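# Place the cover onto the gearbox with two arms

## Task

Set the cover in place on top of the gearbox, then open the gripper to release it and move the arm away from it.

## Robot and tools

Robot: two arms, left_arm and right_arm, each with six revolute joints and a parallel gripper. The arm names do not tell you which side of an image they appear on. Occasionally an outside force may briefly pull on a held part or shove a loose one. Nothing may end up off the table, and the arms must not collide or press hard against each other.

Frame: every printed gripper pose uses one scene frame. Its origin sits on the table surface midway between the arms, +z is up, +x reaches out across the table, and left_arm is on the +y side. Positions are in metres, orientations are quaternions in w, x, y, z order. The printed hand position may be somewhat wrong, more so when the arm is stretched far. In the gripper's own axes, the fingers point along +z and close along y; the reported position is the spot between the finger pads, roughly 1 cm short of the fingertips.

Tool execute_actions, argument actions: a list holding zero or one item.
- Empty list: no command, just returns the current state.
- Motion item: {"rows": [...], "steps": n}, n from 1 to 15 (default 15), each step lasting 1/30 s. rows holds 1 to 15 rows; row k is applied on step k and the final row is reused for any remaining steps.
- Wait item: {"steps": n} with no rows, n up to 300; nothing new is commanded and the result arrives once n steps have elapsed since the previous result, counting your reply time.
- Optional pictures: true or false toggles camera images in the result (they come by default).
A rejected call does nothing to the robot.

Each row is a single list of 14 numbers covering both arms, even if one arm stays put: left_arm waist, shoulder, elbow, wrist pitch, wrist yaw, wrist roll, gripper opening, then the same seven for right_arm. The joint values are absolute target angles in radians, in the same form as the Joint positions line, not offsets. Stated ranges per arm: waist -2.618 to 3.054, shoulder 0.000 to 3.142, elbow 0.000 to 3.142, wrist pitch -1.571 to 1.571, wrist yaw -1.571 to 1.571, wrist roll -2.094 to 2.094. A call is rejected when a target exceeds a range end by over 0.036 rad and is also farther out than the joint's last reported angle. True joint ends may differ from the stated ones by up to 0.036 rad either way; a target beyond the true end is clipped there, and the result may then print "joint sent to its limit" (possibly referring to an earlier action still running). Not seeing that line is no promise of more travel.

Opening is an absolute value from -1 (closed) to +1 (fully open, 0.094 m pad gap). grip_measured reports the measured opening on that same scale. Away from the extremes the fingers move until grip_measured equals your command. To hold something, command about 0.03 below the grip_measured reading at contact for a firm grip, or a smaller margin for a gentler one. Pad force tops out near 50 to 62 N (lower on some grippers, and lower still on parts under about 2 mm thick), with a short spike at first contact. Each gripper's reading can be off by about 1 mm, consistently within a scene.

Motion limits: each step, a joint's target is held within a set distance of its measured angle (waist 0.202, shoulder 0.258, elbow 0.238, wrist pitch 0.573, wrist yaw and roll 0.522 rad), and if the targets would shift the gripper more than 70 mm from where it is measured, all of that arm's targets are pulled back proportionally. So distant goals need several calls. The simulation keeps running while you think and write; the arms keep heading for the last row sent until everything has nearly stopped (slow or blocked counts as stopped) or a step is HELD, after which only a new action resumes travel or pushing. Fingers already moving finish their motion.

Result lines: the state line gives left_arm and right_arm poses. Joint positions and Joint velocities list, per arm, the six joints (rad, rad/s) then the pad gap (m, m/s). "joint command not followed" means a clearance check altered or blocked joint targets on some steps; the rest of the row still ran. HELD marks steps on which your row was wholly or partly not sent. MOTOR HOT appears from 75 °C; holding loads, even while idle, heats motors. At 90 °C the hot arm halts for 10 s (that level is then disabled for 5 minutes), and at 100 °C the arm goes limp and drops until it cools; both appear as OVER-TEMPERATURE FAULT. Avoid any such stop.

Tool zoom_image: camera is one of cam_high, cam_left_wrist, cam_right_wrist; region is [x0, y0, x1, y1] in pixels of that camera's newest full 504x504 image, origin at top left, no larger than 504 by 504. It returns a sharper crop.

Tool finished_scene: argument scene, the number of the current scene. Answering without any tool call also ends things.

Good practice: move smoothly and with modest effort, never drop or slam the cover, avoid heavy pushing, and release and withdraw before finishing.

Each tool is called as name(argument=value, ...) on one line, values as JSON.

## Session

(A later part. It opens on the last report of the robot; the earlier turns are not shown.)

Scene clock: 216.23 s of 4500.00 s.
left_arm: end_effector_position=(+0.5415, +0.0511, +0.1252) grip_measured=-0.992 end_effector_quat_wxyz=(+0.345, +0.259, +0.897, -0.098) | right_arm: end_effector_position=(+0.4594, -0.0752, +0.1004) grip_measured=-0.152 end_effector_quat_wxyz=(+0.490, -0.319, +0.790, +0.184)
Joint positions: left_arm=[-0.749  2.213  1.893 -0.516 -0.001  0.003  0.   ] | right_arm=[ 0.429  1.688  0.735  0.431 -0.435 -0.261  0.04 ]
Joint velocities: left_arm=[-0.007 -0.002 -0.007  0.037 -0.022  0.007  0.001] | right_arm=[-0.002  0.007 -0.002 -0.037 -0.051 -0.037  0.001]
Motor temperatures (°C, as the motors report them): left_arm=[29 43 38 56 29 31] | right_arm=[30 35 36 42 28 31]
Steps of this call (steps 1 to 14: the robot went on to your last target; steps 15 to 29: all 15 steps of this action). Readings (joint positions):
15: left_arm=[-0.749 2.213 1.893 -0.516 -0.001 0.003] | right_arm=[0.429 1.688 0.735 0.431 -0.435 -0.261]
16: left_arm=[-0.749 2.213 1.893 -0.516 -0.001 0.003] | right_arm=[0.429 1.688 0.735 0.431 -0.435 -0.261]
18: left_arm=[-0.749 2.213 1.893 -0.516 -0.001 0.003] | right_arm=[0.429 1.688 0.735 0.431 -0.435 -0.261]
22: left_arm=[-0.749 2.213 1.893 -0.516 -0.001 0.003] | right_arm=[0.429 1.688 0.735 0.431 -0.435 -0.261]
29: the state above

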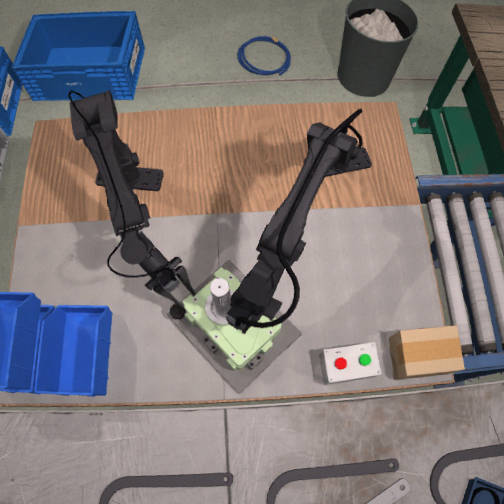

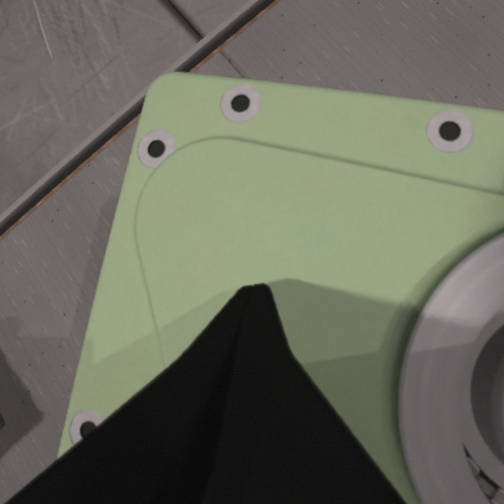

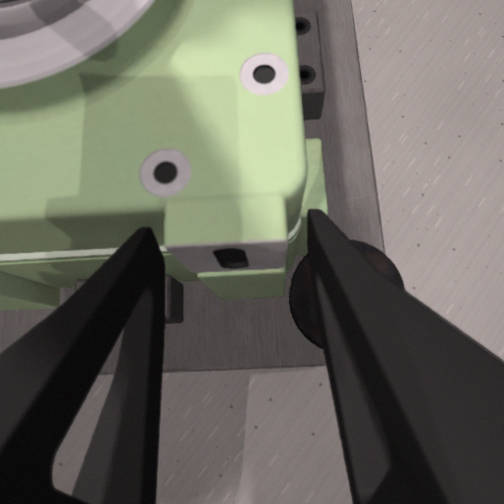

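execute_actions(actions=[{"rows":[[-0.75,2.2,1.91,-0.5,0,0,-1,0.426,1.68,0.75,0.45,-0.44,-0.26,-0.15],[-0.74,2.15,1.88,-0.46,0,0,-1,0.426,1.68,0.75,0.45,-0.44,-0.26,-0.15],[-0.73,2.09,1.82,-0.4,0,0,-1,0.426,1.68,0.75,0.45,-0.44,-0.26,-0.15],[-0.72,2.03,1.75,-0.33,0,0,-1,0.426,1.68,0.75,0.45,-0.44,-0.26,-0.15],[-0.71,1.97,1.67,-0.25,0,0,-1,0.426,1.68,0.75,0.45,-0.44,-0.26,-0.15],[-0.70,1.91,1.59,-0.16,0,0,-1,0.426,1.68,0.75,0.45,-0.44,-0.26,-0.15],[-0.69,1.85,1.50,-0.07,0,0,-1,0.426,1.68,0.75,0.45,-0.44,-0.26,-0.15],[-0.68,1.80,1.41,0.02,0,0,-1,0.426,1.68,0.75,0.45,-0.44,-0.26,-0.15],[-0.67,1.75,1.31,0.12,0,0,-1,0.426,1.68,0.75,0.45,-0.44,-0.26,-0.15],[-0.66,1.71,1.21,0.22,0,0,-1,0.426,1.68,0.75,0.45,-0.44,-0.26,-0.15],[-0.65,1.68,1.11,0.32,0,0,-1,0.426,1.68,0.75,0.45,-0.44,-0.26,-0.15],[-0.65,1.66,1.01,0.42,0,0,-1,0.426,1.68,0.75,0.45,-0.44,-0.26,-0.15],[-0.65,1.65,0.91,0.52,0,0,-1,0.426,1.68,0.75,0.45,-0.44,-0.26,-0.15],[-0.65,1.65,0.81,0.62,0,0,-1,0.426,1.68,0.75,0.45,-0.44,-0.26,-0.15],[-0.65,1.65,0.72,0.72,0,0,-1,0.426,1.68,0.75,0.45,-0.44,-0.26,-0.15]],"steps":15}], pictures=false)

execute_actions(actions=[{"rows":[[-0.65,1.66,0.68,0.8,0.05,0,-1,0.426,1.68,0.75,0.45,-0.44,-0.26,-0.15],[-0.65,1.68,0.64,0.9,0.1,0,-1,0.426,1.68,0.75,0.45,-0.44,-0.26,-0.15],[-0.65,1.7,0.60,1.0,0.15,0,-1,0.426,1.68,0.75,0.45,-0.44,-0.26,-0.15],[-0.65,1.72,0.56,1.1,0.2,0,-1,0.426,1.68,0.75,0.45,-0.44,-0.26,-0.15],[-0.65,1.74,0.53,1.15,0.2,0,-1,0.426,1.68,0.75,0.45,-0.44,-0.26,-0.15],[-0.65,1.76,0.50,1.2,0.2,0,-1,0.426,1.68,0.75,0.45,-0.44,-0.26,-0.15],[-0.65,1.79,0.47,1.25,0.2,0,-1,0.426,1.68,0.75,0.45,-0.44,-0.26,-0.15],[-0.65,1.82,0.45,1.28,0.2,0,-1,0.426,1.68,0.75,0.45,-0.44,-0.26,-0.15]],"steps":15}], pictures=false)

execute_actions(actions=[{"steps":15}])

Scene clock: 218.23 s of 4500.00 s.
left_arm: end_effector_position=(+0.4954, +0.1410, +0.2340) grip_measured=-0.992 end_effector_quat_wxyz=(+0.600, +0.179, +0.767, -0.138) | right_arm: end_effector_position=(+0.4594, -0.0752, +0.1004) grip_measured=-0.152 end_effector_quat_wxyz=(+0.490, -0.319, +0.790, +0.184)
Joint positions: left_arm=[-0.649  1.626  1.029  0.352 -0.003  0.003  0.   ] | right_arm=[ 0.429  1.688  0.735  0.431 -0.435 -0.261  0.04 ]
Joint velocities: left_arm=[ 0.012 -0.256 -2.068  3.099  0.007  0.022 -0.   ] | right_arm=[ 0.002  0.012  0.002  0.066 -0.007  0.007 -0.   ]
Motor temperatures (°C, as the motors report them): left_arm=[29 43 38 55 29 31] | right_arm=[30 35 36 42 28 31]
Steps of this call (steps 1 to 15: the robot went on to your last target; steps 16 to 45: nothing new was sent; steps 46 to 60: all 15 steps of this action). Readings (joint positions):
46: left_arm=[-0.749 2.209 1.894 -0.512 -0.001 0.003] | right_arm=[0.429 1.688 0.735 0.431 -0.435 -0.261]
47: left_arm=[-0.749 2.205 1.893 -0.511 -0.001 0.003] | right_arm=[0.429 1.688 0.735 0.431 -0.435 -0.261]
49: left_arm=[-0.747 2.167 1.837 -0.465 -0.001 0.003] | right_arm=[0.429 1.688 0.735 0.431 -0.435 -0.261]
53: left_arm=[-0.720 1.956 1.569 -0.285 -0.000 0.003] | right_arm=[0.429 1.688 0.735 0.431 -0.435 -0.261]
60: the state above

Scene clock: 218.73 s of 4500.00 s.
left_arm: end_effector_position=(+0.4085, +0.1474, +0.0879) grip_measured=-0.992 end_effector_quat_wxyz=(+0.590, +0.233, +0.744, -0.209) | right_arm: end_effector_position=(+0.4594, -0.0752, +0.1004) grip_measured=-0.152 end_effector_quat_wxyz=(+0.490, -0.319, +0.790, +0.184)
Joint positions: left_arm=[-0.649  1.84   0.443  1.175  0.181  0.003  0.   ] | right_arm=[ 0.429  1.688  0.735  0.431 -0.435 -0.261  0.04 ]
Joint velocities: left_arm=[-0.017 -0.022 -0.007  0.667  0.037 -0.022 -0.   ] | right_arm=[ 0.012 -0.007 -0.002 -0.066 -0.051  0.022 -0.   ]
Motor temperatures (°C, as the motors report them): left_arm=[29 43 38 55 29 31] | right_arm=[30 35 36 42 28 31]
Steps of this call (steps 1 to 15: all 15 steps of this action). Readings (joint positions):
1: left_arm=[-0.649 1.623 0.958 0.453 0.002 0.003] | right_arm=[0.429 1.688 0.735 0.431 -0.435 -0.261]
2: left_arm=[-0.649 1.629 0.884 0.548 0.018 0.003] | right_arm=[0.429 1.688 0.735 0.431 -0.435 -0.261]
4: left_arm=[-0.649 1.664 0.729 0.731 0.066 0.003] | right_arm=[0.429 1.688 0.735 0.431 -0.435 -0.261]
8: left_arm=[-0.649 1.788 0.496 0.973 0.142 0.003] | right_arm=[0.429 1.688 0.735 0.431 -0.435 -0.261]
15: the state above

Scene clock: 219.23 s of 4500.00 s.
left_arm: end_effector_position=(+0.4107, +0.1445, +0.1079) grip_measured=-0.992 end_effector_quat_wxyz=(+0.620, +0.233, +0.717, -0.217) | right_arm: end_effector_position=(+0.4594, -0.0752, +0.1004) grip_measured=-0.152 end_effector_quat_wxyz=(+0.490, -0.319, +0.790, +0.184)
Joint positions: left_arm=[-0.649  1.839  0.443  1.255  0.19   0.003  0.   ] | right_arm=[ 0.429  1.688  0.735  0.431 -0.435 -0.261  0.04 ]
Joint velocities: left_arm=[ 0.007 -0.017  0.017  0.022  0.007 -0.007  0.001] | right_arm=[-0.007 -0.007  0.002  0.081  0.037  0.037  0.   ]
Motor temperatures (°C, as the motors report them): left_arm=[29 43 38 55 29 31] | right_arm=[30 35 36 42 28 31]
Steps of this call (steps 1 to 15: the robot went on to your last target). Readings (joint positions):
1: left_arm=[-0.649 1.839 0.443 1.195 0.183 0.003] | right_arm=[0.429 1.688 0.735 0.431 -0.435 -0.261]
2: left_arm=[-0.649 1.839 0.443 1.210 0.184 0.003] | right_arm=[0.429 1.688 0.735 0.431 -0.435 -0.261]
4: left_arm=[-0.649 1.839 0.443 1.230 0.187 0.003] | right_arm=[0.429 1.688 0.735 0.431 -0.435 -0.261]
8: left_arm=[-0.649 1.839 0.443 1.247 0.189 0.003] | right_arm=[0.429 1.688 0.735 0.431 -0.435 -0.261]
15: the state above

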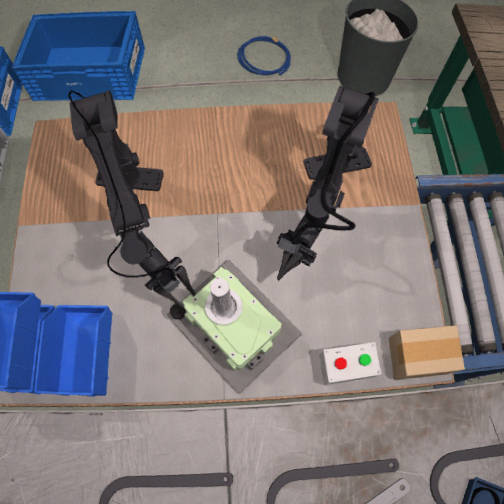

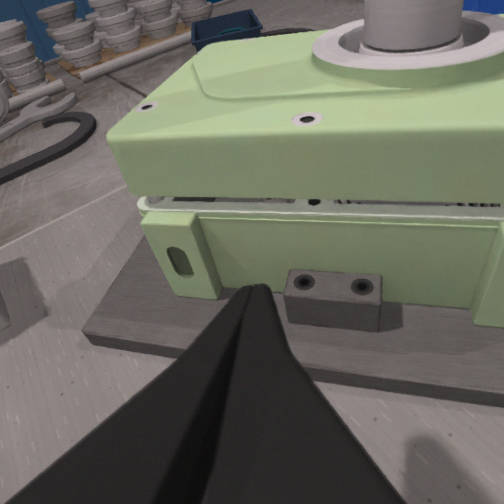

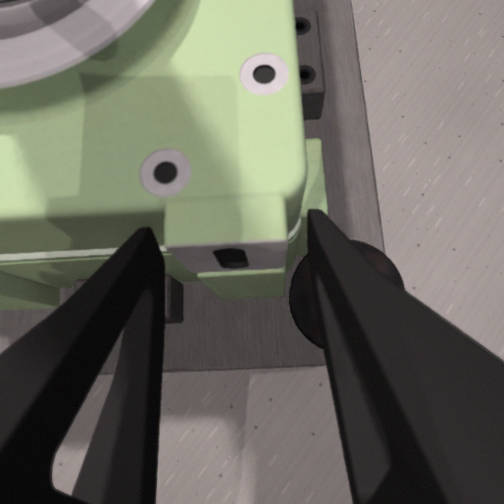

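execute_actions(actions=[{"rows":[[-0.65,1.78,0.55,1.15,0.1,0,-1,0.426,1.66,0.77,0.43,-0.44,-0.26,-0.15],[-0.65,1.75,0.65,1.02,0.05,0,-1,0.426,1.645,0.785,0.41,-0.44,-0.26,-0.15],[-0.66,1.72,0.75,0.89,0,0,-1,0.426,1.63,0.80,0.39,-0.44,-0.26,-0.15],[-0.66,1.70,0.85,0.76,0,0,-1,0.426,1.615,0.815,0.36,-0.44,-0.26,-0.15],[-0.66,1.69,0.95,0.63,0,0,-1,0.426,1.60,0.83,0.34,-0.44,-0.26,-0.15],[-0.67,1.69,1.05,0.5,0,0,-1,0.426,1.585,0.845,0.31,-0.44,-0.26,-0.15],[-0.67,1.70,1.15,0.38,0,0,-1,0.426,1.575,0.85,0.29,-0.44,-0.26,-0.15],[-0.67,1.72,1.24,0.26,0,0,-1,0.426,1.575,0.85,0.28,-0.44,-0.26,-0.15],[-0.68,1.75,1.33,0.14,0,0,-1,0.426,1.575,0.85,0.28,-0.44,-0.26,-0.15],[-0.68,1.79,1.42,0.03,0,0,-1,0.426,1.575,0.85,0.28,-0.44,-0.26,-0.4],[-0.68,1.83,1.50,-0.08,0,0,-1,0.426,1.59,0.87,0.28,-0.44,-0.26,-0.7],[-0.69,1.87,1.58,-0.19,0,0,-1,0.426,1.61,0.89,0.28,-0.44,-0.26,-1],[-0.69,1.92,1.66,-0.30,0,0,-1,0.426,1.63,0.91,0.28,-0.44,-0.26,-1],[-0.70,1.97,1.73,-0.41,0,0,-1,0.426,1.65,0.93,0.27,-0.44,-0.26,-1],[-0.70,2.03,1.80,-0.51,0,0,-1,0.426,1.665,0.94,0.27,-0.44,-0.26,-1]],"steps":15}], pictures=false)

execute_actions(actions=[{"rows":[[-0.70,2.03,1.81,-0.51,0,0,-1,0.426,1.665,0.94,0.27,-0.44,-0.26,-1],[-0.70,2.04,1.82,-0.51,0,0,-1,0.426,1.665,0.94,0.27,-0.44,-0.26,-1],[-0.70,2.05,1.83,-0.51,0,0,-1,0.426,1.665,0.94,0.27,-0.44,-0.26,-1],[-0.70,2.06,1.84,-0.51,0,0,-1,0.426,1.665,0.94,0.27,-0.44,-0.26,-1],[-0.70,2.07,1.85,-0.51,0,0,-1,0.426,1.665,0.94,0.27,-0.44,-0.26,-1],[-0.70,2.08,1.86,-0.51,0,0,-1,0.426,1.665,0.94,0.27,-0.44,-0.26,-1],[-0.70,2.09,1.86,-0.51,0,0,-1,0.426,1.665,0.94,0.27,-0.44,-0.26,-1],[-0.70,2.10,1.86,-0.51,0,0,-1,0.426,1.665,0.94,0.27,-0.44,-0.26,-1],[-0.70,2.11,1.86,-0.51,0,0,-1,0.426,1.665,0.94,0.27,-0.44,-0.26,-1],[-0.70,2.12,1.86,-0.51,0,0,-1,0.426,1.665,0.94,0.27,-0.44,-0.26,-1],[-0.70,2.13,1.86,-0.51,0,0,-1,0.426,1.665,0.94,0.27,-0.44,-0.26,-1]],"steps":15}], pictures=false)

execute_actions(actions=[{"steps":10}])

Scene clock: 222.80 s of 4500.00 s.
left_arm: end_effector_position=(+0.5524, +0.0884, +0.2449) grip_measured=-0.992 end_effector_quat_wxyz=(+0.552, +0.205, +0.795, -0.144) | right_arm: end_effector_position=(+0.4810, -0.0696, +0.1628) grip_measured=-0.975 end_effector_quat_wxyz=(+0.525, -0.321, +0.767, +0.179)
Joint positions: left_arm=[-0.68   1.896  1.508  0.032  0.015  0.003  0.   ] | right_arm=[ 0.429  1.623  0.881  0.305 -0.435 -0.261  0.001]
Joint velocities: left_arm=[-0.129  1.35   2.396 -2.542 -0.037 -0.007  0.002] | right_arm=[ 0.007  0.408  0.505 -0.051 -0.007  0.037 -0.006]
Motor temperatures (°C, as the motors report them): left_arm=[29 43 37 56 29 31] | right_arm=[30 35 36 42 28 31]
Steps of this call (steps 1 to 15: the robot went on to your last target; steps 16 to 90: nothing new was sent; then 0.07 s passed at rest; steps 91 to 105: all 15 steps of this action). Readings (joint positions):
91: left_arm=[-0.649 1.834 0.452 1.239 0.182 0.003] | right_arm=[0.429 1.688 0.735 0.431 -0.435 -0.261]
92: left_arm=[-0.649 1.825 0.483 1.188 0.162 0.003] | right_arm=[0.429 1.686 0.736 0.428 -0.435 -0.261]
94: left_arm=[-0.649 1.797 0.599 1.045 0.112 0.003] | right_arm=[0.429 1.676 0.748 0.403 -0.435 -0.261]
98: left_arm=[-0.654 1.733 0.907 0.690 0.048 0.003] | right_arm=[0.429 1.625 0.793 0.328 -0.435 -0.261]
105: the state above

Scene clock: 223.30 s of 4500.00 s.
left_arm: end_effector_position=(+0.5507, +0.0824, +0.1501) grip_measured=-0.992 end_effector_quat_wxyz=(+0.371, +0.233, +0.894, -0.098) | right_arm: end_effector_position=(+0.4858, -0.0684, +0.1511) grip_measured=-0.978 end_effector_quat_wxyz=(+0.509, -0.320, +0.778, +0.182)
Joint positions: left_arm=[-0.693  2.132  1.827 -0.479  0.008  0.003  0.   ] | right_arm=[ 0.429  1.663  0.908  0.28  -0.435 -0.261  0.001]
Joint velocities: left_arm=[-0.012  0.139  0.007 -0.154 -0.051 -0.037 -0.001] | right_arm=[ 0.002 -0.002 -0.012 -0.022 -0.051  0.022 -0.001]
Motor temperatures (°C, as the motors report them): left_arm=[29 43 38 56 29 31] | right_arm=[30 35 36 42 28 31]
Steps of this call (steps 1 to 15: all 15 steps of this action). Readings (joint positions):
1: left_arm=[-0.684 1.942 1.591 -0.059 0.014 0.003] | right_arm=[0.429 1.636 0.896 0.305 -0.435 -0.261]
2: left_arm=[-0.688 1.987 1.668 -0.146 0.013 0.003] | right_arm=[0.429 1.647 0.905 0.304 -0.435 -0.261]
4: left_arm=[-0.692 2.049 1.764 -0.263 0.012 0.003] | right_arm=[0.429 1.658 0.908 0.299 -0.435 -0.261]
8: left_arm=[-0.693 2.088 1.817 -0.402 0.010 0.003] | right_arm=[0.429 1.663 0.908 0.282 -0.435 -0.261]
15: the state above

Scene clock: 223.63 s of 4500.00 s.
left_arm: end_effector_position=(+0.5480, +0.0840, +0.1427) grip_measured=-0.992 end_effector_quat_wxyz=(+0.359, +0.234, +0.899, -0.095) | right_arm: end_effector_position=(+0.4857, -0.0684, +0.1510) grip_measured=-0.978 end_effector_quat_wxyz=(+0.509, -0.320, +0.778, +0.182)
Joint positions: left_arm=[-0.693  2.14   1.827 -0.498  0.007  0.003  0.   ] | right_arm=[ 0.429  1.663  0.908  0.279 -0.435 -0.261  0.001]
Joint velocities: left_arm=[-0.017  0.002 -0.007  0.022 -0.051 -0.037 -0.   ] | right_arm=[-0.002  0.037 -0.002  0.051  0.11  -0.022 -0.   ]
Motor temperatures (°C, as the motors report them): left_arm=[29 43 38 55 29 31] | right_arm=[30 35 36 41 28 31]
Steps of this call (steps 1 to 10: the robot went on to your last target). Readings (joint positions):
1: left_arm=[-0.693 2.136 1.827 -0.485 0.008 0.003] | right_arm=[0.429 1.663 0.908 0.280 -0.435 -0.261]
2: left_arm=[-0.693 2.138 1.827 -0.490 0.008 0.003] | right_arm=[0.429 1.663 0.908 0.280 -0.435 -0.261]
4: left_arm=[-0.693 2.140 1.827 -0.496 0.008 0.003] | right_arm=[0.429 1.663 0.908 0.280 -0.435 -0.261]
8: left_arm=[-0.693 2.140 1.827 -0.497 0.008 0.003] | right_arm=[0.429 1.663 0.908 0.279 -0.435 -0.261]
10: the state above

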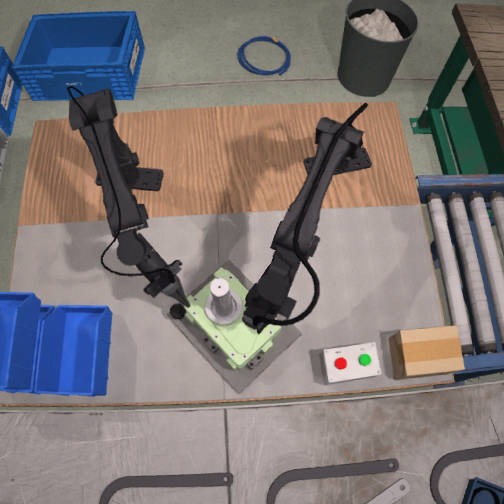

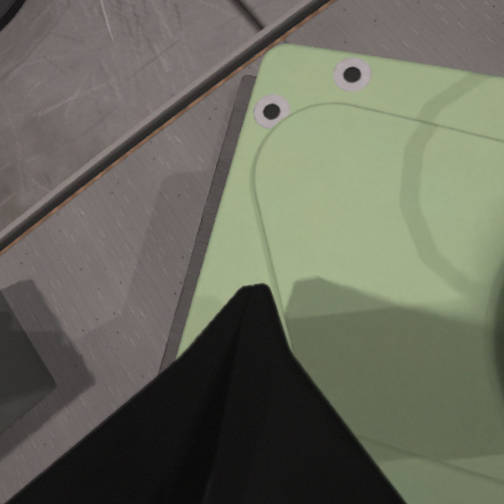

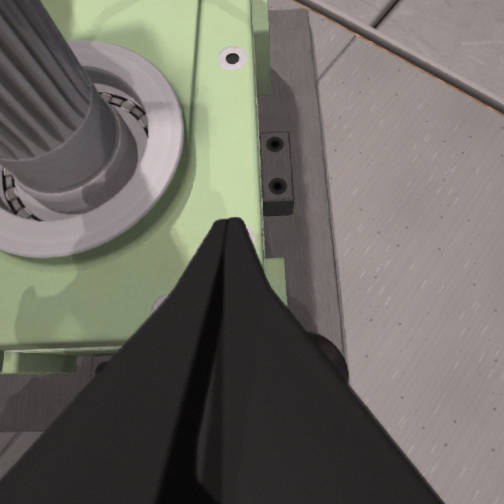

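execute_actions(actions=[{"rows":[[-0.71,2.14,1.85,-0.51,0,0,-1,0.44,1.675,0.93,0.26,-0.44,-0.26,-1],[-0.71,2.148,1.85,-0.51,0,0,-1,0.45,1.685,0.925,0.25,-0.44,-0.26,-1],[-0.71,2.156,1.85,-0.51,0,0,-1,0.455,1.695,0.92,0.24,-0.44,-0.26,-1],[-0.71,2.164,1.85,-0.51,0,0,-1,0.455,1.705,0.915,0.23,-0.44,-0.26,-1],[-0.71,2.172,1.85,-0.51,0,0,-1,0.455,1.715,0.91,0.22,-0.44,-0.26,-1],[-0.71,2.18,1.85,-0.52,0,0,-1,0.455,1.725,0.905,0.21,-0.44,-0.26,-1],[-0.71,2.19,1.85,-0.53,0,0,-1,0.455,1.735,0.90,0.20,-0.44,-0.26,-1],[-0.71,2.20,1.84,-0.54,0,0,-1,0.455,1.745,0.895,0.19,-0.44,-0.26,-1],[-0.71,2.21,1.84,-0.55,0,0,-1,0.455,1.755,0.89,0.18,-0.44,-0.26,-1],[-0.71,2.22,1.83,-0.56,0,0,-1,0.455,1.765,0.885,0.17,-0.44,-0.26,-1],[-0.71,2.23,1.83,-0.57,0,0,-1,0.455,1.775,0.88,0.16,-0.44,-0.26,-1],[-0.71,2.24,1.83,-0.58,0,0,-1,0.455,1.785,0.875,0.15,-0.44,-0.26,-1]],"steps":15}], pictures=false)

execute_actions(actions=[{"steps":10}])

Scene clock: 225.33 s of 4500.00 s.
left_arm: end_effector_position=(+0.5495, +0.0786, +0.1263) grip_measured=-0.992 end_effector_quat_wxyz=(+0.351, +0.238, +0.901, -0.094) | right_arm: end_effector_position=(+0.4813, -0.0576, +0.1201) grip_measured=-0.978 end_effector_quat_wxyz=(+0.477, -0.329, +0.791, +0.196)
Joint positions: left_arm=[-0.7    2.175  1.83  -0.483  0.006  0.003  0.   ] | right_arm=[ 0.449  1.732  0.908  0.277 -0.448 -0.261  0.001]
Joint velocities: left_arm=[ 0.002 -0.007  0.002  0.007 -0.007  0.022 -0.   ] | right_arm=[-0.017  0.017  0.002  0.081  0.007 -0.022  0.   ]
Motor temperatures (°C, as the motors report them): left_arm=[29 44 38 55 29 31] | right_arm=[30 35 36 41 28 31]
Steps of this call (steps 1 to 30: the robot went on to your last target; steps 31 to 36: nothing new was sent; steps 37 to 51: all 15 steps of this action). Readings (joint positions):
37: left_arm=[-0.693 2.140 1.827 -0.498 0.007 0.003] | right_arm=[0.429 1.663 0.908 0.278 -0.435 -0.261]
38: left_arm=[-0.694 2.140 1.827 -0.498 0.007 0.003] | right_arm=[0.430 1.664 0.908 0.277 -0.435 -0.261]
40: left_arm=[-0.696 2.143 1.827 -0.498 0.007 0.003] | right_arm=[0.438 1.674 0.908 0.273 -0.435 -0.261]
44: left_arm=[-0.700 2.167 1.827 -0.493 0.007 0.003] | right_arm=[0.449 1.716 0.908 0.253 -0.438 -0.261]
51: the state above

Scene clock: 225.67 s of 4500.00 s.
left_arm: end_effector_position=(+0.5495, +0.0786, +0.1263) grip_measured=-0.992 end_effector_quat_wxyz=(+0.351, +0.238, +0.901, -0.094) | right_arm: end_effector_position=(+0.4815, -0.0572, +0.1202) grip_measured=-0.978 end_effector_quat_wxyz=(+0.478, -0.329, +0.791, +0.197)
Joint positions: left_arm=[-0.7    2.175  1.83  -0.483  0.006  0.003  0.   ] | right_arm=[ 0.449  1.734  0.908  0.281 -0.45  -0.261  0.001]
Joint velocities: left_arm=[ 0.012 -0.002 -0.012  0.022 -0.037 -0.051  0.   ] | right_arm=[-0.002  0.012 -0.007 -0.022  0.007 -0.022 -0.   ]
Motor temperatures (°C, as the motors report them): left_arm=[29 44 38 55 29 31] | right_arm=[30 35 36 41 28 31]
Steps of this call (steps 1 to 10: the robot went on to your last target). Readings (joint positions):
1: left_arm=[-0.700 2.175 1.830 -0.483 0.006 0.003] | right_arm=[0.449 1.732 0.908 0.278 -0.449 -0.261]
2: left_arm=[-0.700 2.175 1.830 -0.483 0.006 0.003] | right_arm=[0.449 1.733 0.908 0.280 -0.450 -0.261]
4: left_arm=[-0.700 2.175 1.830 -0.483 0.006 0.003] | right_arm=[0.449 1.733 0.908 0.280 -0.450 -0.261]
8: left_arm=[-0.700 2.175 1.830 -0.483 0.006 0.003] | right_arm=[0.449 1.733 0.908 0.281 -0.450 -0.261]
10: the state above

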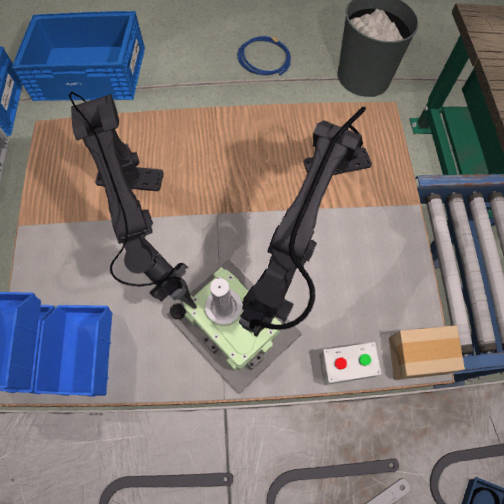

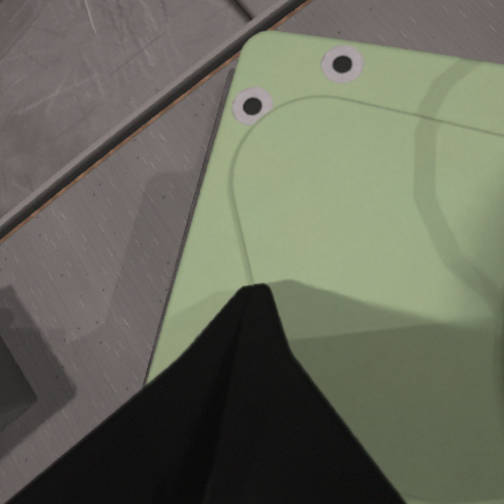

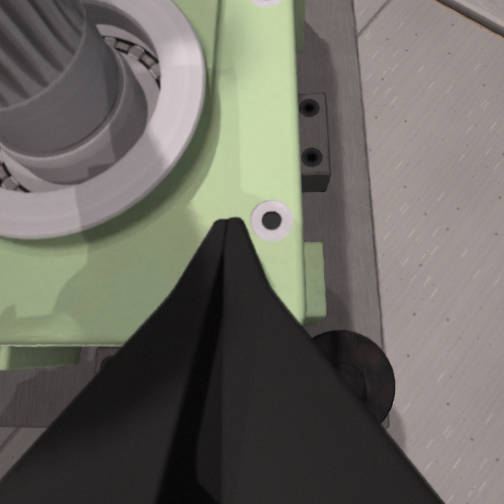

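Alternate harder pressing.

execute_actions(actions=[{"rows":[[-0.71,2.25,1.83,-0.58,0,0,-1,0.455,1.80,0.875,0.12,-0.44,-0.26,-1],[-0.71,2.26,1.83,-0.58,0,0,-1,0.455,1.815,0.875,0.10,-0.44,-0.26,-1],[-0.71,2.27,1.83,-0.56,0,0,-1,0.455,1.83,0.875,0.10,-0.44,-0.26,-1],[-0.71,2.28,1.83,-0.54,0,0,-1,0.455,1.84,0.88,0.12,-0.44,-0.26,-1],[-0.71,2.29,1.83,-0.52,0,0,-1,0.455,1.85,0.89,0.14,-0.44,-0.26,-1]],"steps":15}])

Scene clock: 227.93 s of 4500.00 s.
left_arm: end_effector_position=(+0.5663, +0.0703, +0.1254) grip_measured=-0.992 end_effector_quat_wxyz=(+0.380, +0.234, +0.890, -0.099) | right_arm: end_effector_position=(+0.4874, -0.0519, +0.1185) grip_measured=-0.978 end_effector_quat_wxyz=(+0.492, -0.335, +0.778, +0.204)
Joint positions: left_arm=[-0.7    2.213  1.844 -0.395  0.     0.003  0.   ] | right_arm=[ 0.449  1.772  0.908  0.356 -0.472 -0.261  0.001]
Joint velocities: left_arm=[-0.007  0.007 -0.007 -0.007  0.007  0.022 -0.   ] | right_arm=[ 0.017  0.007 -0.012 -0.007  0.095  0.066  0.001]
Motor temperatures (°C, as the motors report them): left_arm=[29 43 38 54 29 31] | right_arm=[30 35 36 41 28 31]
Steps of this call (steps 1 to 15: the robot went on to your last target; steps 16 to 53: nothing new was sent; steps 54 to 68: all 15 steps of this action). Readings (joint positions):
54: left_arm=[-0.700 2.176 1.830 -0.483 0.006 0.003] | right_arm=[0.449 1.735 0.908 0.281 -0.451 -0.261]
55: left_arm=[-0.700 2.178 1.830 -0.480 0.006 0.003] | right_arm=[0.449 1.737 0.908 0.283 -0.452 -0.261]
57: left_arm=[-0.700 2.185 1.835 -0.466 0.006 0.003] | right_arm=[0.449 1.745 0.908 0.298 -0.458 -0.261]
61: left_arm=[-0.700 2.208 1.844 -0.414 0.003 0.003] | right_arm=[0.449 1.766 0.908 0.343 -0.469 -0.261]
68: the state above

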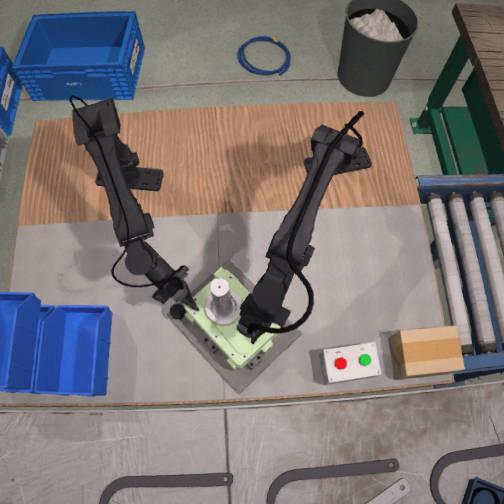

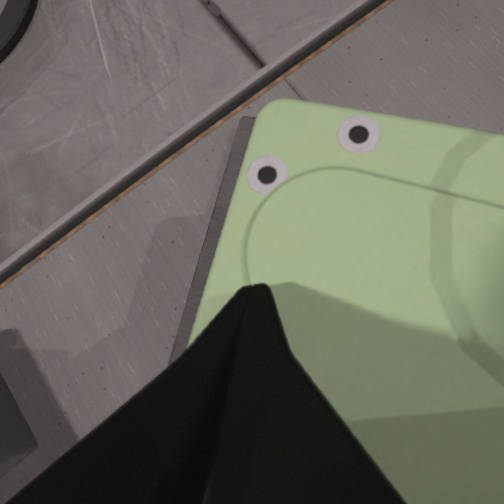

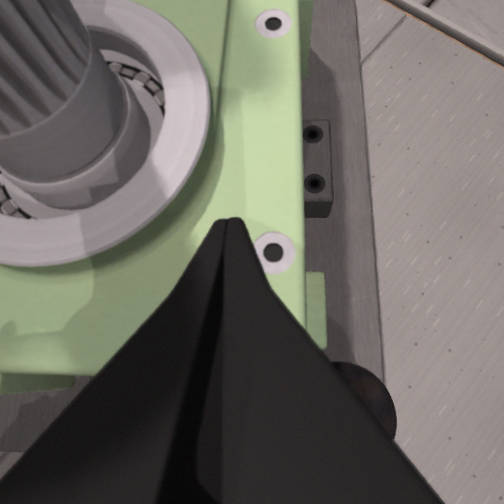

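execute_actions(actions=[{"rows":[[-0.71,2.19,1.86,-0.42,0,0,-1,0.455,1.75,0.93,0.34,-0.46,-0.26,-1],[-0.71,2.16,1.88,-0.46,0,0,-1,0.46,1.72,0.97,0.29,-0.44,-0.25,-1],[-0.71,2.13,1.90,-0.52,0,0,-1,0.47,1.70,1.03,0.20,-0.41,-0.23,-1],[-0.71,2.11,1.93,-0.59,0,0,-1,0.48,1.70,1.11,0.09,-0.38,-0.21,-1],[-0.71,2.10,1.96,-0.66,0,0,-1,0.49,1.71,1.2,-0.03,-0.35,-0.19,-1],[-0.71,2.10,2.0,-0.73,0,0,-1,0.50,1.73,1.29,-0.15,-0.32,-0.17,-1],[-0.71,2.11,2.04,-0.80,0,0,-1,0.515,1.76,1.38,-0.28,-0.28,-0.15,-1],[-0.71,2.13,2.09,-0.87,0,0,-1,0.53,1.80,1.48,-0.41,-0.24,-0.13,-1],[-0.71,2.15,2.14,-0.94,0,0,-1,0.545,1.84,1.58,-0.54,-0.2,-0.11,-1],[-0.71,2.18,2.19,-1.01,0,0,-1,0.56,1.89,1.68,-0.67,-0.16,-0.09,-1],[-0.71,2.21,2.24,-1.08,0,0,-1,0.575,1.94,1.78,-0.8,-0.12,-0.07,-1],[-0.71,2.24,2.29,-1.14,0,0,-1,0.59,1.99,1.88,-0.93,-0.09,-0.05,-1],[-0.71,2.26,2.34,-1.20,0,0,-1,0.60,2.04,1.98,-1.05,-0.06,-0.03,-1],[-0.71,2.29,2.39,-1.24,0,0,-1,0.61,2.09,2.08,-1.17,-0.03,-0.01,-1],[-0.71,2.31,2.43,-1.27,0,0,-1,0.62,2.145,2.175,-1.28,0,0,-1]],"steps":15}], pictures=false)

execute_actions(actions=[{"steps":22}])

Scene clock: 230.90 s of 4500.00 s.
left_arm: end_effector_position=(+0.5346, +0.0881, +0.2195) grip_measured=-0.992 end_effector_quat_wxyz=(+0.316, +0.240, +0.914, -0.082) | right_arm: end_effector_position=(+0.5318, -0.0298, +0.1823) grip_measured=-0.978 end_effector_quat_wxyz=(+0.312, -0.244, +0.911, +0.114)
Joint positions: left_arm=[-0.7    2.229  2.343 -1.02   0.     0.003  0.   ] | right_arm=[ 0.574  1.998  1.827 -0.734 -0.136 -0.081  0.001]
Joint velocities: left_arm=[-0.007  0.623  1.37  -1.443 -0.007 -0.022  0.001] | right_arm=[ 0.037  1.433  2.454 -3.07   0.974  0.505 -0.001]
Motor temperatures (°C, as the motors report them): left_arm=[29 43 38 53 29 31] | right_arm=[30 35 35 40 28 31]
Steps of this call (steps 1 to 15: the robot went on to your last target; steps 16 to 74: nothing new was sent; steps 75 to 89: all 15 steps of this action). Readings (joint positions):
75: left_arm=[-0.700 2.209 1.845 -0.389 0.000 0.003] | right_arm=[0.449 1.768 0.909 0.363 -0.473 -0.261]
76: left_arm=[-0.700 2.206 1.845 -0.394 0.000 0.003] | right_arm=[0.450 1.766 0.914 0.356 -0.470 -0.260]
78: left_arm=[-0.700 2.193 1.856 -0.447 0.000 0.003] | right_arm=[0.456 1.758 0.960 0.269 -0.445 -0.249]
82: left_arm=[-0.700 2.165 1.973 -0.650 0.000 0.003] | right_arm=[0.494 1.766 1.228 -0.036 -0.355 -0.198]
89: the state above

Scene clock: 231.63 s of 4500.00 s.
left_arm: end_effector_position=(+0.5038, +0.1054, +0.1587) grip_measured=-0.992 end_effector_quat_wxyz=(+0.188, +0.249, +0.949, -0.049) | right_arm: end_effector_position=(+0.4854, -0.0526, +0.1531) grip_measured=-0.978 end_effector_quat_wxyz=(+0.136, -0.218, +0.966, +0.033)
Joint positions: left_arm=[-0.7    2.329  2.403 -1.254  0.     0.003  0.   ] | right_arm=[ 0.615  2.163  2.139 -1.266 -0.007 -0.005  0.001]
Joint velocities: left_arm=[-0.012  0.017  0.002 -0.066 -0.007 -0.037 -0.   ] | right_arm=[-0.007 -0.022 -0.007 -0.022  0.037 -0.007  0.   ]
Motor temperatures (°C, as the motors report them): left_arm=[29 44 38 53 29 31] | right_arm=[30 35 36 40 28 31]
Steps of this call (steps 1 to 22: the robot went on to your last target). Readings (joint positions):
1: left_arm=[-0.700 2.247 2.378 -1.058 0.000 0.003] | right_arm=[0.578 2.047 1.911 -0.837 -0.105 -0.067]
2: left_arm=[-0.700 2.261 2.396 -1.088 0.000 0.003] | right_arm=[0.581 2.091 1.985 -0.932 -0.081 -0.054]
4: left_arm=[-0.700 2.282 2.403 -1.142 0.000 0.003] | right_arm=[0.590 2.150 2.085 -1.059 -0.046 -0.036]
8: left_arm=[-0.700 2.321 2.403 -1.216 0.000 0.003] | right_arm=[0.602 2.163 2.132 -1.180 -0.015 -0.015]
22: the state above

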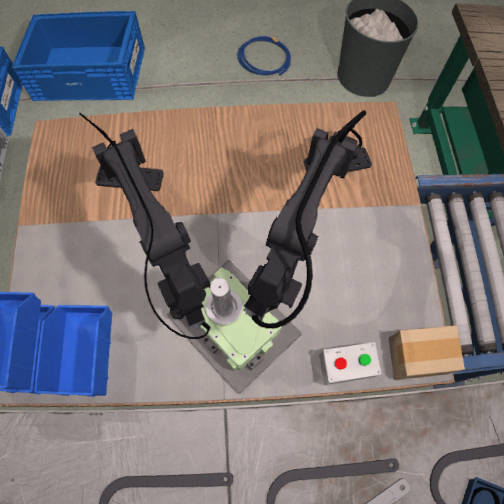

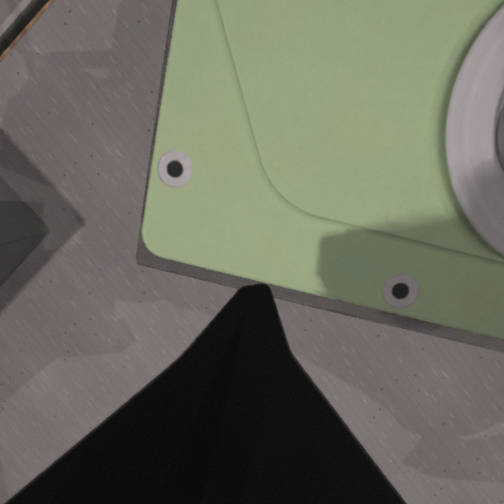

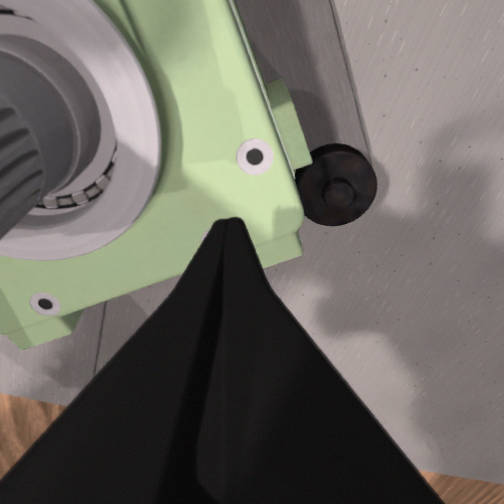

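execute_actions(actions=[{"rows":[[-0.715,2.31,2.42,-1.2,0,0,-1,0.62,2.145,2.16,-1.22,0,0,-1],[-0.72,2.31,2.40,-1.14,0,0,-1,0.62,2.145,2.15,-1.18,0,0,-1],[-0.72,2.305,2.38,-1.09,0,0,-1,0.62,2.145,2.135,-1.14,0,0,-1],[-0.72,2.30,2.36,-1.06,0,0,-1,0.62,2.145,2.12,-1.12,0,0,-1],[-0.72,2.30,2.34,-1.04,0,0,-1,0.62,2.145,2.105,-1.10,0,0,-1],[-0.72,2.295,2.32,-1.02,0,0,-1,0.62,2.14,2.09,-1.08,0,0,-1],[-0.72,2.29,2.30,-1.01,0,0,-1,0.62,2.14,2.075,-1.07,0,0,-1],[-0.72,2.29,2.28,-1.0,0,0,-1,0.62,2.14,2.06,-1.06,0,0,-1],[-0.72,2.285,2.26,-0.99,0,0,-1,0.62,2.14,2.045,-1.05,0,0,-1],[-0.72,2.28,2.24,-0.98,0,0,-1,0.62,2.135,2.03,-1.04,0,0,-1],[-0.72,2.28,2.22,-0.97,0,0,-1,0.62,2.135,2.015,-1.03,0,0,-1]],"steps":15}], pictures=false)

execute_actions(actions=[{"steps":10}])

Scene clock: 233.37 s of 4500.00 s.
left_arm: end_effector_position=(+0.5206, +0.0886, +0.1351) grip_measured=-0.992 end_effector_quat_wxyz=(+0.227, +0.252, +0.939, -0.060) | right_arm: end_effector_position=(+0.5002, -0.0503, +0.1321) grip_measured=-0.978 end_effector_quat_wxyz=(+0.162, -0.216, +0.962, +0.031)
Joint positions: left_arm=[-0.712  2.304  2.23  -1.022  0.     0.003  0.   ] | right_arm=[ 0.613  2.153  2.024 -1.11   0.009 -0.008  0.001]
Joint velocities: left_arm=[-0.002 -0.002 -0.061  0.007 -0.022  0.022 -0.   ] | right_arm=[-0.007 -0.017 -0.042  0.051 -0.037 -0.037 -0.001]
Motor temperatures (°C, as the motors report them): left_arm=[29 45 38 53 29 31] | right_arm=[30 36 36 40 28 31]
Steps of this call (steps 1 to 30: the robot went on to your last target; steps 31 to 37: nothing new was sent; steps 38 to 52: all 15 steps of this action). Readings (joint positions):
38: left_arm=[-0.700 2.329 2.403 -1.253 0.000 0.003] | right_arm=[0.615 2.163 2.139 -1.266 -0.007 -0.005]
39: left_arm=[-0.701 2.329 2.403 -1.243 0.000 0.003] | right_arm=[0.615 2.163 2.139 -1.258 -0.007 -0.005]
41: left_arm=[-0.703 2.327 2.395 -1.196 0.000 0.003] | right_arm=[0.615 2.163 2.139 -1.224 -0.007 -0.005]
45: left_arm=[-0.710 2.313 2.333 -1.093 0.000 0.003] | right_arm=[0.614 2.155 2.103 -1.176 0.004 -0.008]
52: the state above

Scene clock: 233.70 s of 4500.00 s.
left_arm: end_effector_position=(+0.5255, +0.0858, +0.1378) grip_measured=-0.992 end_effector_quat_wxyz=(+0.239, +0.251, +0.936, -0.063) | right_arm: end_effector_position=(+0.5003, -0.0504, +0.1319) grip_measured=-0.978 end_effector_quat_wxyz=(+0.162, -0.216, +0.962, +0.030)
Joint positions: left_arm=[-0.712  2.304  2.229 -0.995  0.     0.003  0.   ] | right_arm=[ 0.613  2.153  2.023 -1.109  0.009 -0.008  0.001]
Joint velocities: left_arm=[ 0.012 -0.012 -0.007 -0.037 -0.081 -0.022  0.   ] | right_arm=[-0.007 -0.017 -0.012 -0.022  0.007  0.037 -0.   ]
Motor temperatures (°C, as the motors report them): left_arm=[29 45 38 53 29 31] | right_arm=[30 36 36 40 28 31]
Steps of this call (steps 1 to 10: the robot went on to your last target). Readings (joint positions):
1: left_arm=[-0.712 2.304 2.229 -1.020 0.000 0.003] | right_arm=[0.613 2.153 2.023 -1.109 0.009 -0.008]
2: left_arm=[-0.712 2.304 2.229 -1.016 0.000 0.003] | right_arm=[0.613 2.153 2.023 -1.109 0.009 -0.008]
4: left_arm=[-0.712 2.304 2.229 -1.005 0.000 0.003] | right_arm=[0.613 2.153 2.023 -1.109 0.009 -0.008]
8: left_arm=[-0.712 2.304 2.229 -0.997 0.000 0.003] | right_arm=[0.613 2.153 2.023 -1.109 0.009 -0.008]
10: the state above

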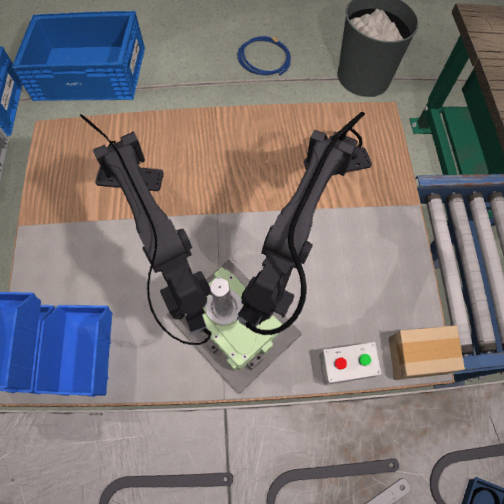

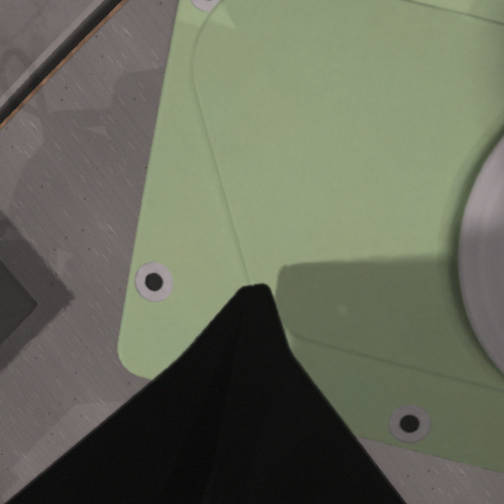

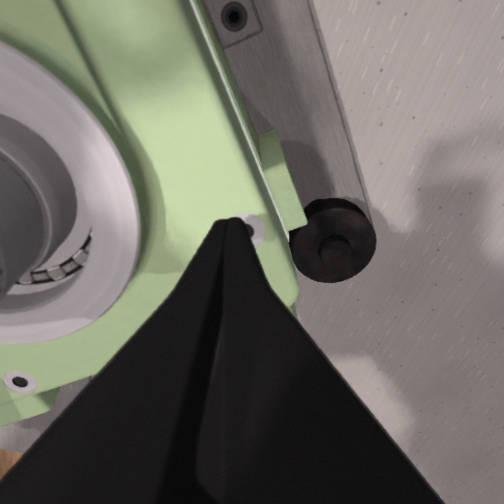

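execute_actions(actions=[{"rows":[[-0.72,2.30,2.22,-0.99,0,0,-1,0.605,2.15,2.015,-1.10,0,0,-1],[-0.72,2.31,2.22,-1.0,0,0,-1,0.60,2.16,2.015,-1.10,0,0,-1],[-0.72,2.32,2.22,-1.0,0,0,-1,0.60,2.17,2.015,-1.10,0,0,-1],[-0.72,2.33,2.22,-1.0,0,0,-1,0.60,2.18,2.015,-1.10,0,0,-1],[-0.72,2.34,2.22,-1.01,0,0,-1,0.60,2.19,2.015,-1.10,0,0,-1],[-0.72,2.35,2.215,-1.02,0,0,-1,0.60,2.20,2.01,-1.10,0,0,-1],[-0.72,2.36,2.21,-1.03,0,0,-1,0.60,2.21,2.005,-1.11,0,0,-1],[-0.72,2.37,2.205,-1.04,0,0,-1,0.60,2.22,2.0,-1.12,0,0,-1],[-0.72,2.38,2.20,-1.05,0,0,-1,0.60,2.23,1.995,-1.12,0,0,-1],[-0.72,2.39,2.20,-1.06,0,0,-1,0.60,2.24,1.99,-1.13,0,0,-1],[-0.72,2.40,2.20,-1.07,0,0,-1,0.60,2.25,1.99,-1.13,0,0,-1]],"steps":15}], pictures=false)

execute_actions(actions=[{"steps":10}])

Scene clock: 235.27 s of 4500.00 s.
left_arm: end_effector_position=(+0.5277, +0.0846, +0.1254) grip_measured=-0.992 end_effector_quat_wxyz=(+0.232, +0.252, +0.938, -0.061) | right_arm: end_effector_position=(+0.5020, -0.0522, +0.1190) grip_measured=-0.978 end_effector_quat_wxyz=(+0.150, -0.212, +0.965, +0.029)
Joint positions: left_arm=[-0.712  2.329  2.229 -0.985 -0.     0.003  0.   ] | right_arm=[ 0.606  2.181  2.023 -1.106  0.006 -0.006  0.001]
Joint velocities: left_arm=[-0.017 -0.017 -0.002 -0.022  0.037 -0.051 -0.   ] | right_arm=[-0.002  0.007  0.007  0.007  0.007 -0.037 -0.   ]
Motor temperatures (°C, as the motors report them): left_arm=[29 46 38 52 29 31] | right_arm=[30 36 36 40 28 31]
Steps of this call (steps 1 to 30: the robot went on to your last target; steps 31 to 32: nothing new was sent; steps 33 to 47: all 15 steps of this action). Readings (joint positions):
33: left_arm=[-0.712 2.304 2.229 -0.993 0.000 0.003] | right_arm=[0.612 2.153 2.023 -1.110 0.009 -0.008]
34: left_arm=[-0.712 2.304 2.229 -0.993 0.000 0.003] | right_arm=[0.611 2.153 2.023 -1.110 0.009 -0.008]
36: left_arm=[-0.712 2.307 2.229 -0.993 0.000 0.003] | right_arm=[0.609 2.157 2.023 -1.110 0.008 -0.007]
40: left_arm=[-0.712 2.326 2.229 -0.986 0.000 0.003] | right_arm=[0.607 2.180 2.023 -1.107 0.007 -0.006]
47: the state above

Scene clock: 235.60 s of 4500.00 s.
left_arm: end_effector_position=(+0.5277, +0.0846, +0.1254) grip_measured=-0.992 end_effector_quat_wxyz=(+0.232, +0.252, +0.938, -0.061) | right_arm: end_effector_position=(+0.5020, -0.0522, +0.1190) grip_measured=-0.978 end_effector_quat_wxyz=(+0.150, -0.212, +0.965, +0.029)
Joint positions: left_arm=[-0.712  2.329  2.229 -0.985 -0.     0.003  0.   ] | right_arm=[ 0.606  2.181  2.023 -1.106  0.006 -0.006  0.001]
Joint velocities: left_arm=[-0.002 -0.002  0.002  0.037 -0.022  0.037 -0.001] | right_arm=[ 0.002 -0.012 -0.007 -0.022 -0.007 -0.081  0.   ]
Motor temperatures (°C, as the motors report them): left_arm=[29 46 38 52 29 31] | right_arm=[30 36 36 40 28 31]
Steps of this call (steps 1 to 10: the robot went on to your last target). Readings (joint positions):
1: left_arm=[-0.712 2.329 2.229 -0.985 -0.000 0.003] | right_arm=[0.606 2.181 2.023 -1.106 0.006 -0.006]
2: left_arm=[-0.712 2.329 2.229 -0.985 -0.000 0.003] | right_arm=[0.606 2.181 2.023 -1.106 0.006 -0.006]
4: left_arm=[-0.712 2.329 2.229 -0.985 -0.000 0.003] | right_arm=[0.606 2.181 2.023 -1.106 0.006 -0.006]
8: left_arm=[-0.712 2.329 2.229 -0.985 -0.000 0.003] | right_arm=[0.606 2.181 2.023 -1.106 0.006 -0.006]
10: the state above

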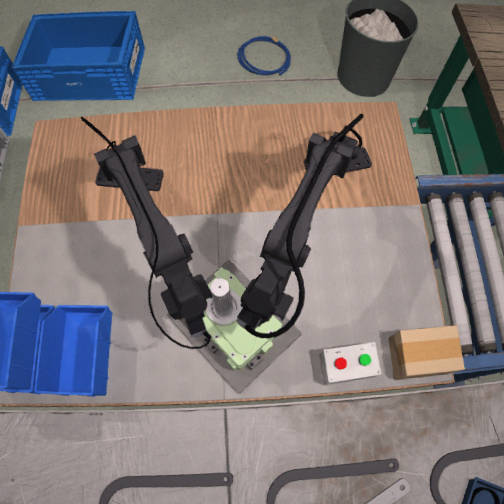

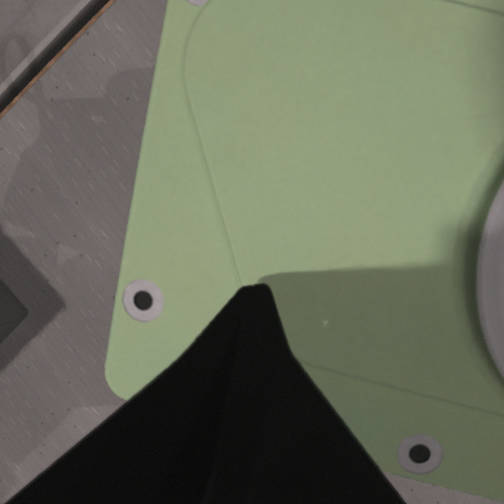

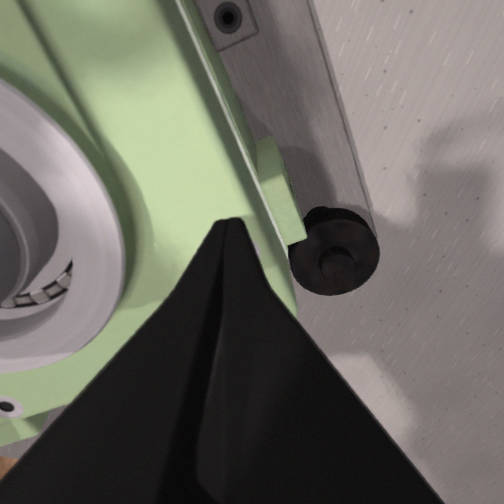

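execute_actions(actions=[{"rows":[[-0.72,2.41,2.20,-1.08,0,0,-1,0.60,2.22,2.01,-1.11,0,0,-1],[-0.72,2.42,2.20,-1.09,0,0,-1,0.60,2.19,2.03,-1.11,0,0,-1],[-0.72,2.43,2.20,-1.10,0,0,-1,0.60,2.165,2.04,-1.11,0,0,-1],[-0.72,2.44,2.21,-1.10,0,0,-1,0.60,2.165,2.04,-1.11,0,0,-1],[-0.72,2.45,2.22,-1.10,0,0,-1,0.60,2.165,2.04,-1.11,0,0,-1]],"steps":15}], pictures=false)

execute_actions(actions=[{"rows":[[-0.72,2.42,2.22,-1.07,0,0,-1,0.60,2.2,2.02,-1.12,0,0,-1],[-0.72,2.38,2.23,-1.03,0,0,-1,0.60,2.23,2.01,-1.13,0,0,-1],[-0.72,2.34,2.24,-1.0,0,0,-1,0.60,2.26,2.0,-1.14,0,0,-1],[-0.72,2.315,2.25,-0.99,0,0,-1,0.60,2.29,2.0,-1.15,0,0,-1]],"steps":15}], pictures=false)

execute_actions(actions=[{"rows":[[-0.72,2.35,2.24,-1.02,0,0,-1,0.60,2.29,2.0,-1.15,0,0,-1],[-0.72,2.39,2.23,-1.05,0,0,-1,0.60,2.29,2.0,-1.15,0,0,-1],[-0.72,2.42,2.22,-1.08,0,0,-1,0.60,2.29,2.0,-1.15,0,0,-1],[-0.72,2.45,2.22,-1.10,0,0,-1,0.60,2.29,2.0,-1.15,0,0,-1]],"steps":15}])

Scene clock: 237.47 s of 4500.00 s.
left_arm: end_effector_position=(+0.5277, +0.0846, +0.1237) grip_measured=-0.992 end_effector_quat_wxyz=(+0.228, +0.252, +0.938, -0.060) | right_arm: end_effector_position=(+0.5022, -0.0522, +0.1207) grip_measured=-0.978 end_effector_quat_wxyz=(+0.152, -0.212, +0.965, +0.030)
Joint positions: left_arm=[-0.712  2.339  2.242 -0.997 -0.     0.003  0.   ] | right_arm=[ 0.606  2.177  2.023 -1.105  0.006 -0.005  0.001]
Joint velocities: left_arm=[-0.002 -0.002 -0.002  0.066 -0.007  0.051 -0.001] | right_arm=[-0.002 -0.007  0.002 -0.022  0.051 -0.022  0.001]
Motor temperatures (°C, as the motors report them): left_arm=[29 45 37 52 29 31] | right_arm=[30 36 35 39 28 31]
Steps of this call (steps 1 to 15: the robot went on to your last target; steps 16 to 41: nothing new was sent; steps 42 to 56: all 15 steps of this action). Readings (joint positions):
42: left_arm=[-0.712 2.330 2.229 -0.985 -0.000 0.003] | right_arm=[0.606 2.181 2.023 -1.106 0.006 -0.006]
43: left_arm=[-0.712 2.331 2.229 -0.985 -0.000 0.003] | right_arm=[0.606 2.179 2.023 -1.106 0.006 -0.005]
45: left_arm=[-0.712 2.332 2.229 -0.986 -0.000 0.003] | right_arm=[0.606 2.177 2.023 -1.105 0.006 -0.005]
49: left_arm=[-0.712 2.338 2.241 -0.996 -0.000 0.003] | right_arm=[0.606 2.177 2.023 -1.105 0.006 -0.005]
56: the state above

Scene clock: 237.97 s of 4500.00 s.
left_arm: end_effector_position=(+0.5285, +0.0842, +0.1280) grip_measured=-0.992 end_effector_quat_wxyz=(+0.233, +0.252, +0.937, -0.062) | right_arm: end_effector_position=(+0.5017, -0.0523, +0.1175) grip_measured=-0.978 end_effector_quat_wxyz=(+0.148, -0.212, +0.966, +0.029)
Joint positions: left_arm=[-0.712  2.332  2.243 -0.993 -0.     0.003  0.   ] | right_arm=[ 0.606  2.184  2.023 -1.107  0.005 -0.005  0.001]
Joint velocities: left_arm=[-0.012 -0.002 -0.002 -0.022 -0.022 -0.022  0.001] | right_arm=[-0.007 -0.012 -0.002 -0.095 -0.095  0.051  0.   ]
Motor temperatures (°C, as the motors report them): left_arm=[29 45 37 52 29 31] | right_arm=[30 36 35 39 28 31]
Steps of this call (steps 1 to 15: all 15 steps of this action). Readings (joint positions):
1: left_arm=[-0.712 2.339 2.243 -0.997 -0.000 0.003] | right_arm=[0.606 2.177 2.023 -1.105 0.006 -0.005]
2: left_arm=[-0.712 2.336 2.243 -0.996 -0.000 0.003] | right_arm=[0.606 2.180 2.023 -1.106 0.006 -0.005]
4: left_arm=[-0.712 2.332 2.243 -0.993 -0.000 0.003] | right_arm=[0.606 2.184 2.023 -1.107 0.006 -0.005]
8: left_arm=[-0.712 2.332 2.243 -0.993 -0.000 0.003] | right_arm=[0.606 2.184 2.023 -1.107 0.005 -0.005]
15: the state above

Scene clock: 238.47 s of 4500.00 s.
left_arm: end_effector_position=(+0.5279, +0.0845, +0.1237) grip_measured=-0.992 end_effector_quat_wxyz=(+0.229, +0.252, +0.938, -0.060) | right_arm: end_effector_position=(+0.5017, -0.0523, +0.1175) grip_measured=-0.978 end_effector_quat_wxyz=(+0.148, -0.212, +0.966, +0.029)
Joint positions: left_arm=[-0.712  2.339  2.243 -0.997 -0.     0.003  0.   ] | right_arm=[ 0.606  2.184  2.023 -1.107  0.005 -0.005  0.001]
Joint velocities: left_arm=[-0.007 -0.007  0.012  0.022  0.051  0.022 -0.001] | right_arm=[-0.017  0.017  0.002  0.11   0.007  0.037 -0.001]
Motor temperatures (°C, as the motors report them): left_arm=[29 45 37 52 29 31] | right_arm=[30 36 35 39 28 31]
Steps of this call (steps 1 to 15: all 15 steps of this action). Readings (joint positions):
1: left_arm=[-0.712 2.332 2.243 -0.993 -0.000 0.003] | right_arm=[0.606 2.184 2.023 -1.107 0.005 -0.005]
2: left_arm=[-0.712 2.336 2.243 -0.995 -0.000 0.003] | right_arm=[0.606 2.184 2.023 -1.107 0.005 -0.005]
4: left_arm=[-0.712 2.339 2.243 -0.997 -0.000 0.003] | right_arm=[0.606 2.184 2.023 -1.107 0.005 -0.005]
8: left_arm=[-0.712 2.339 2.243 -0.997 -0.000 0.003] | right_arm=[0.606 2.184 2.023 -1.107 0.005 -0.005]
15: the state above

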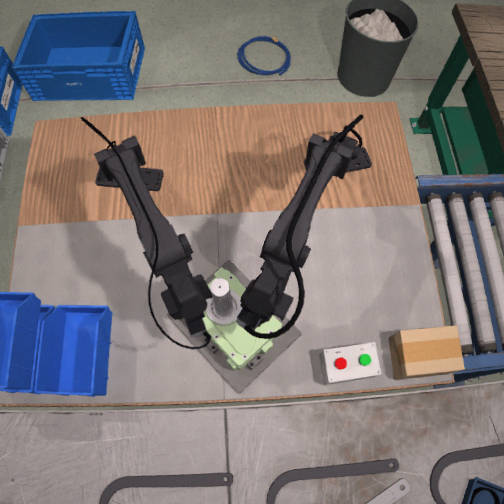

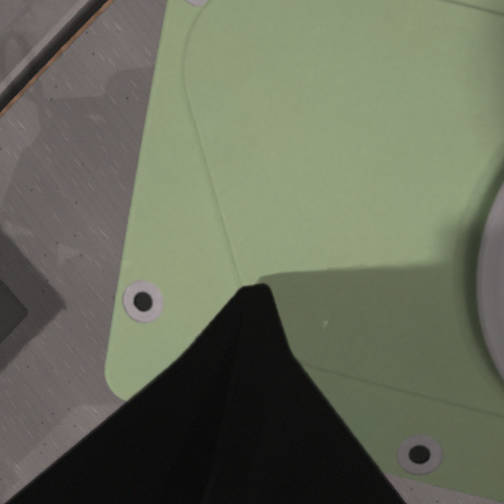

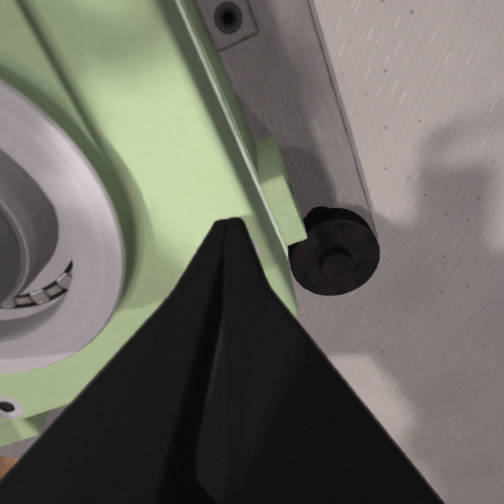

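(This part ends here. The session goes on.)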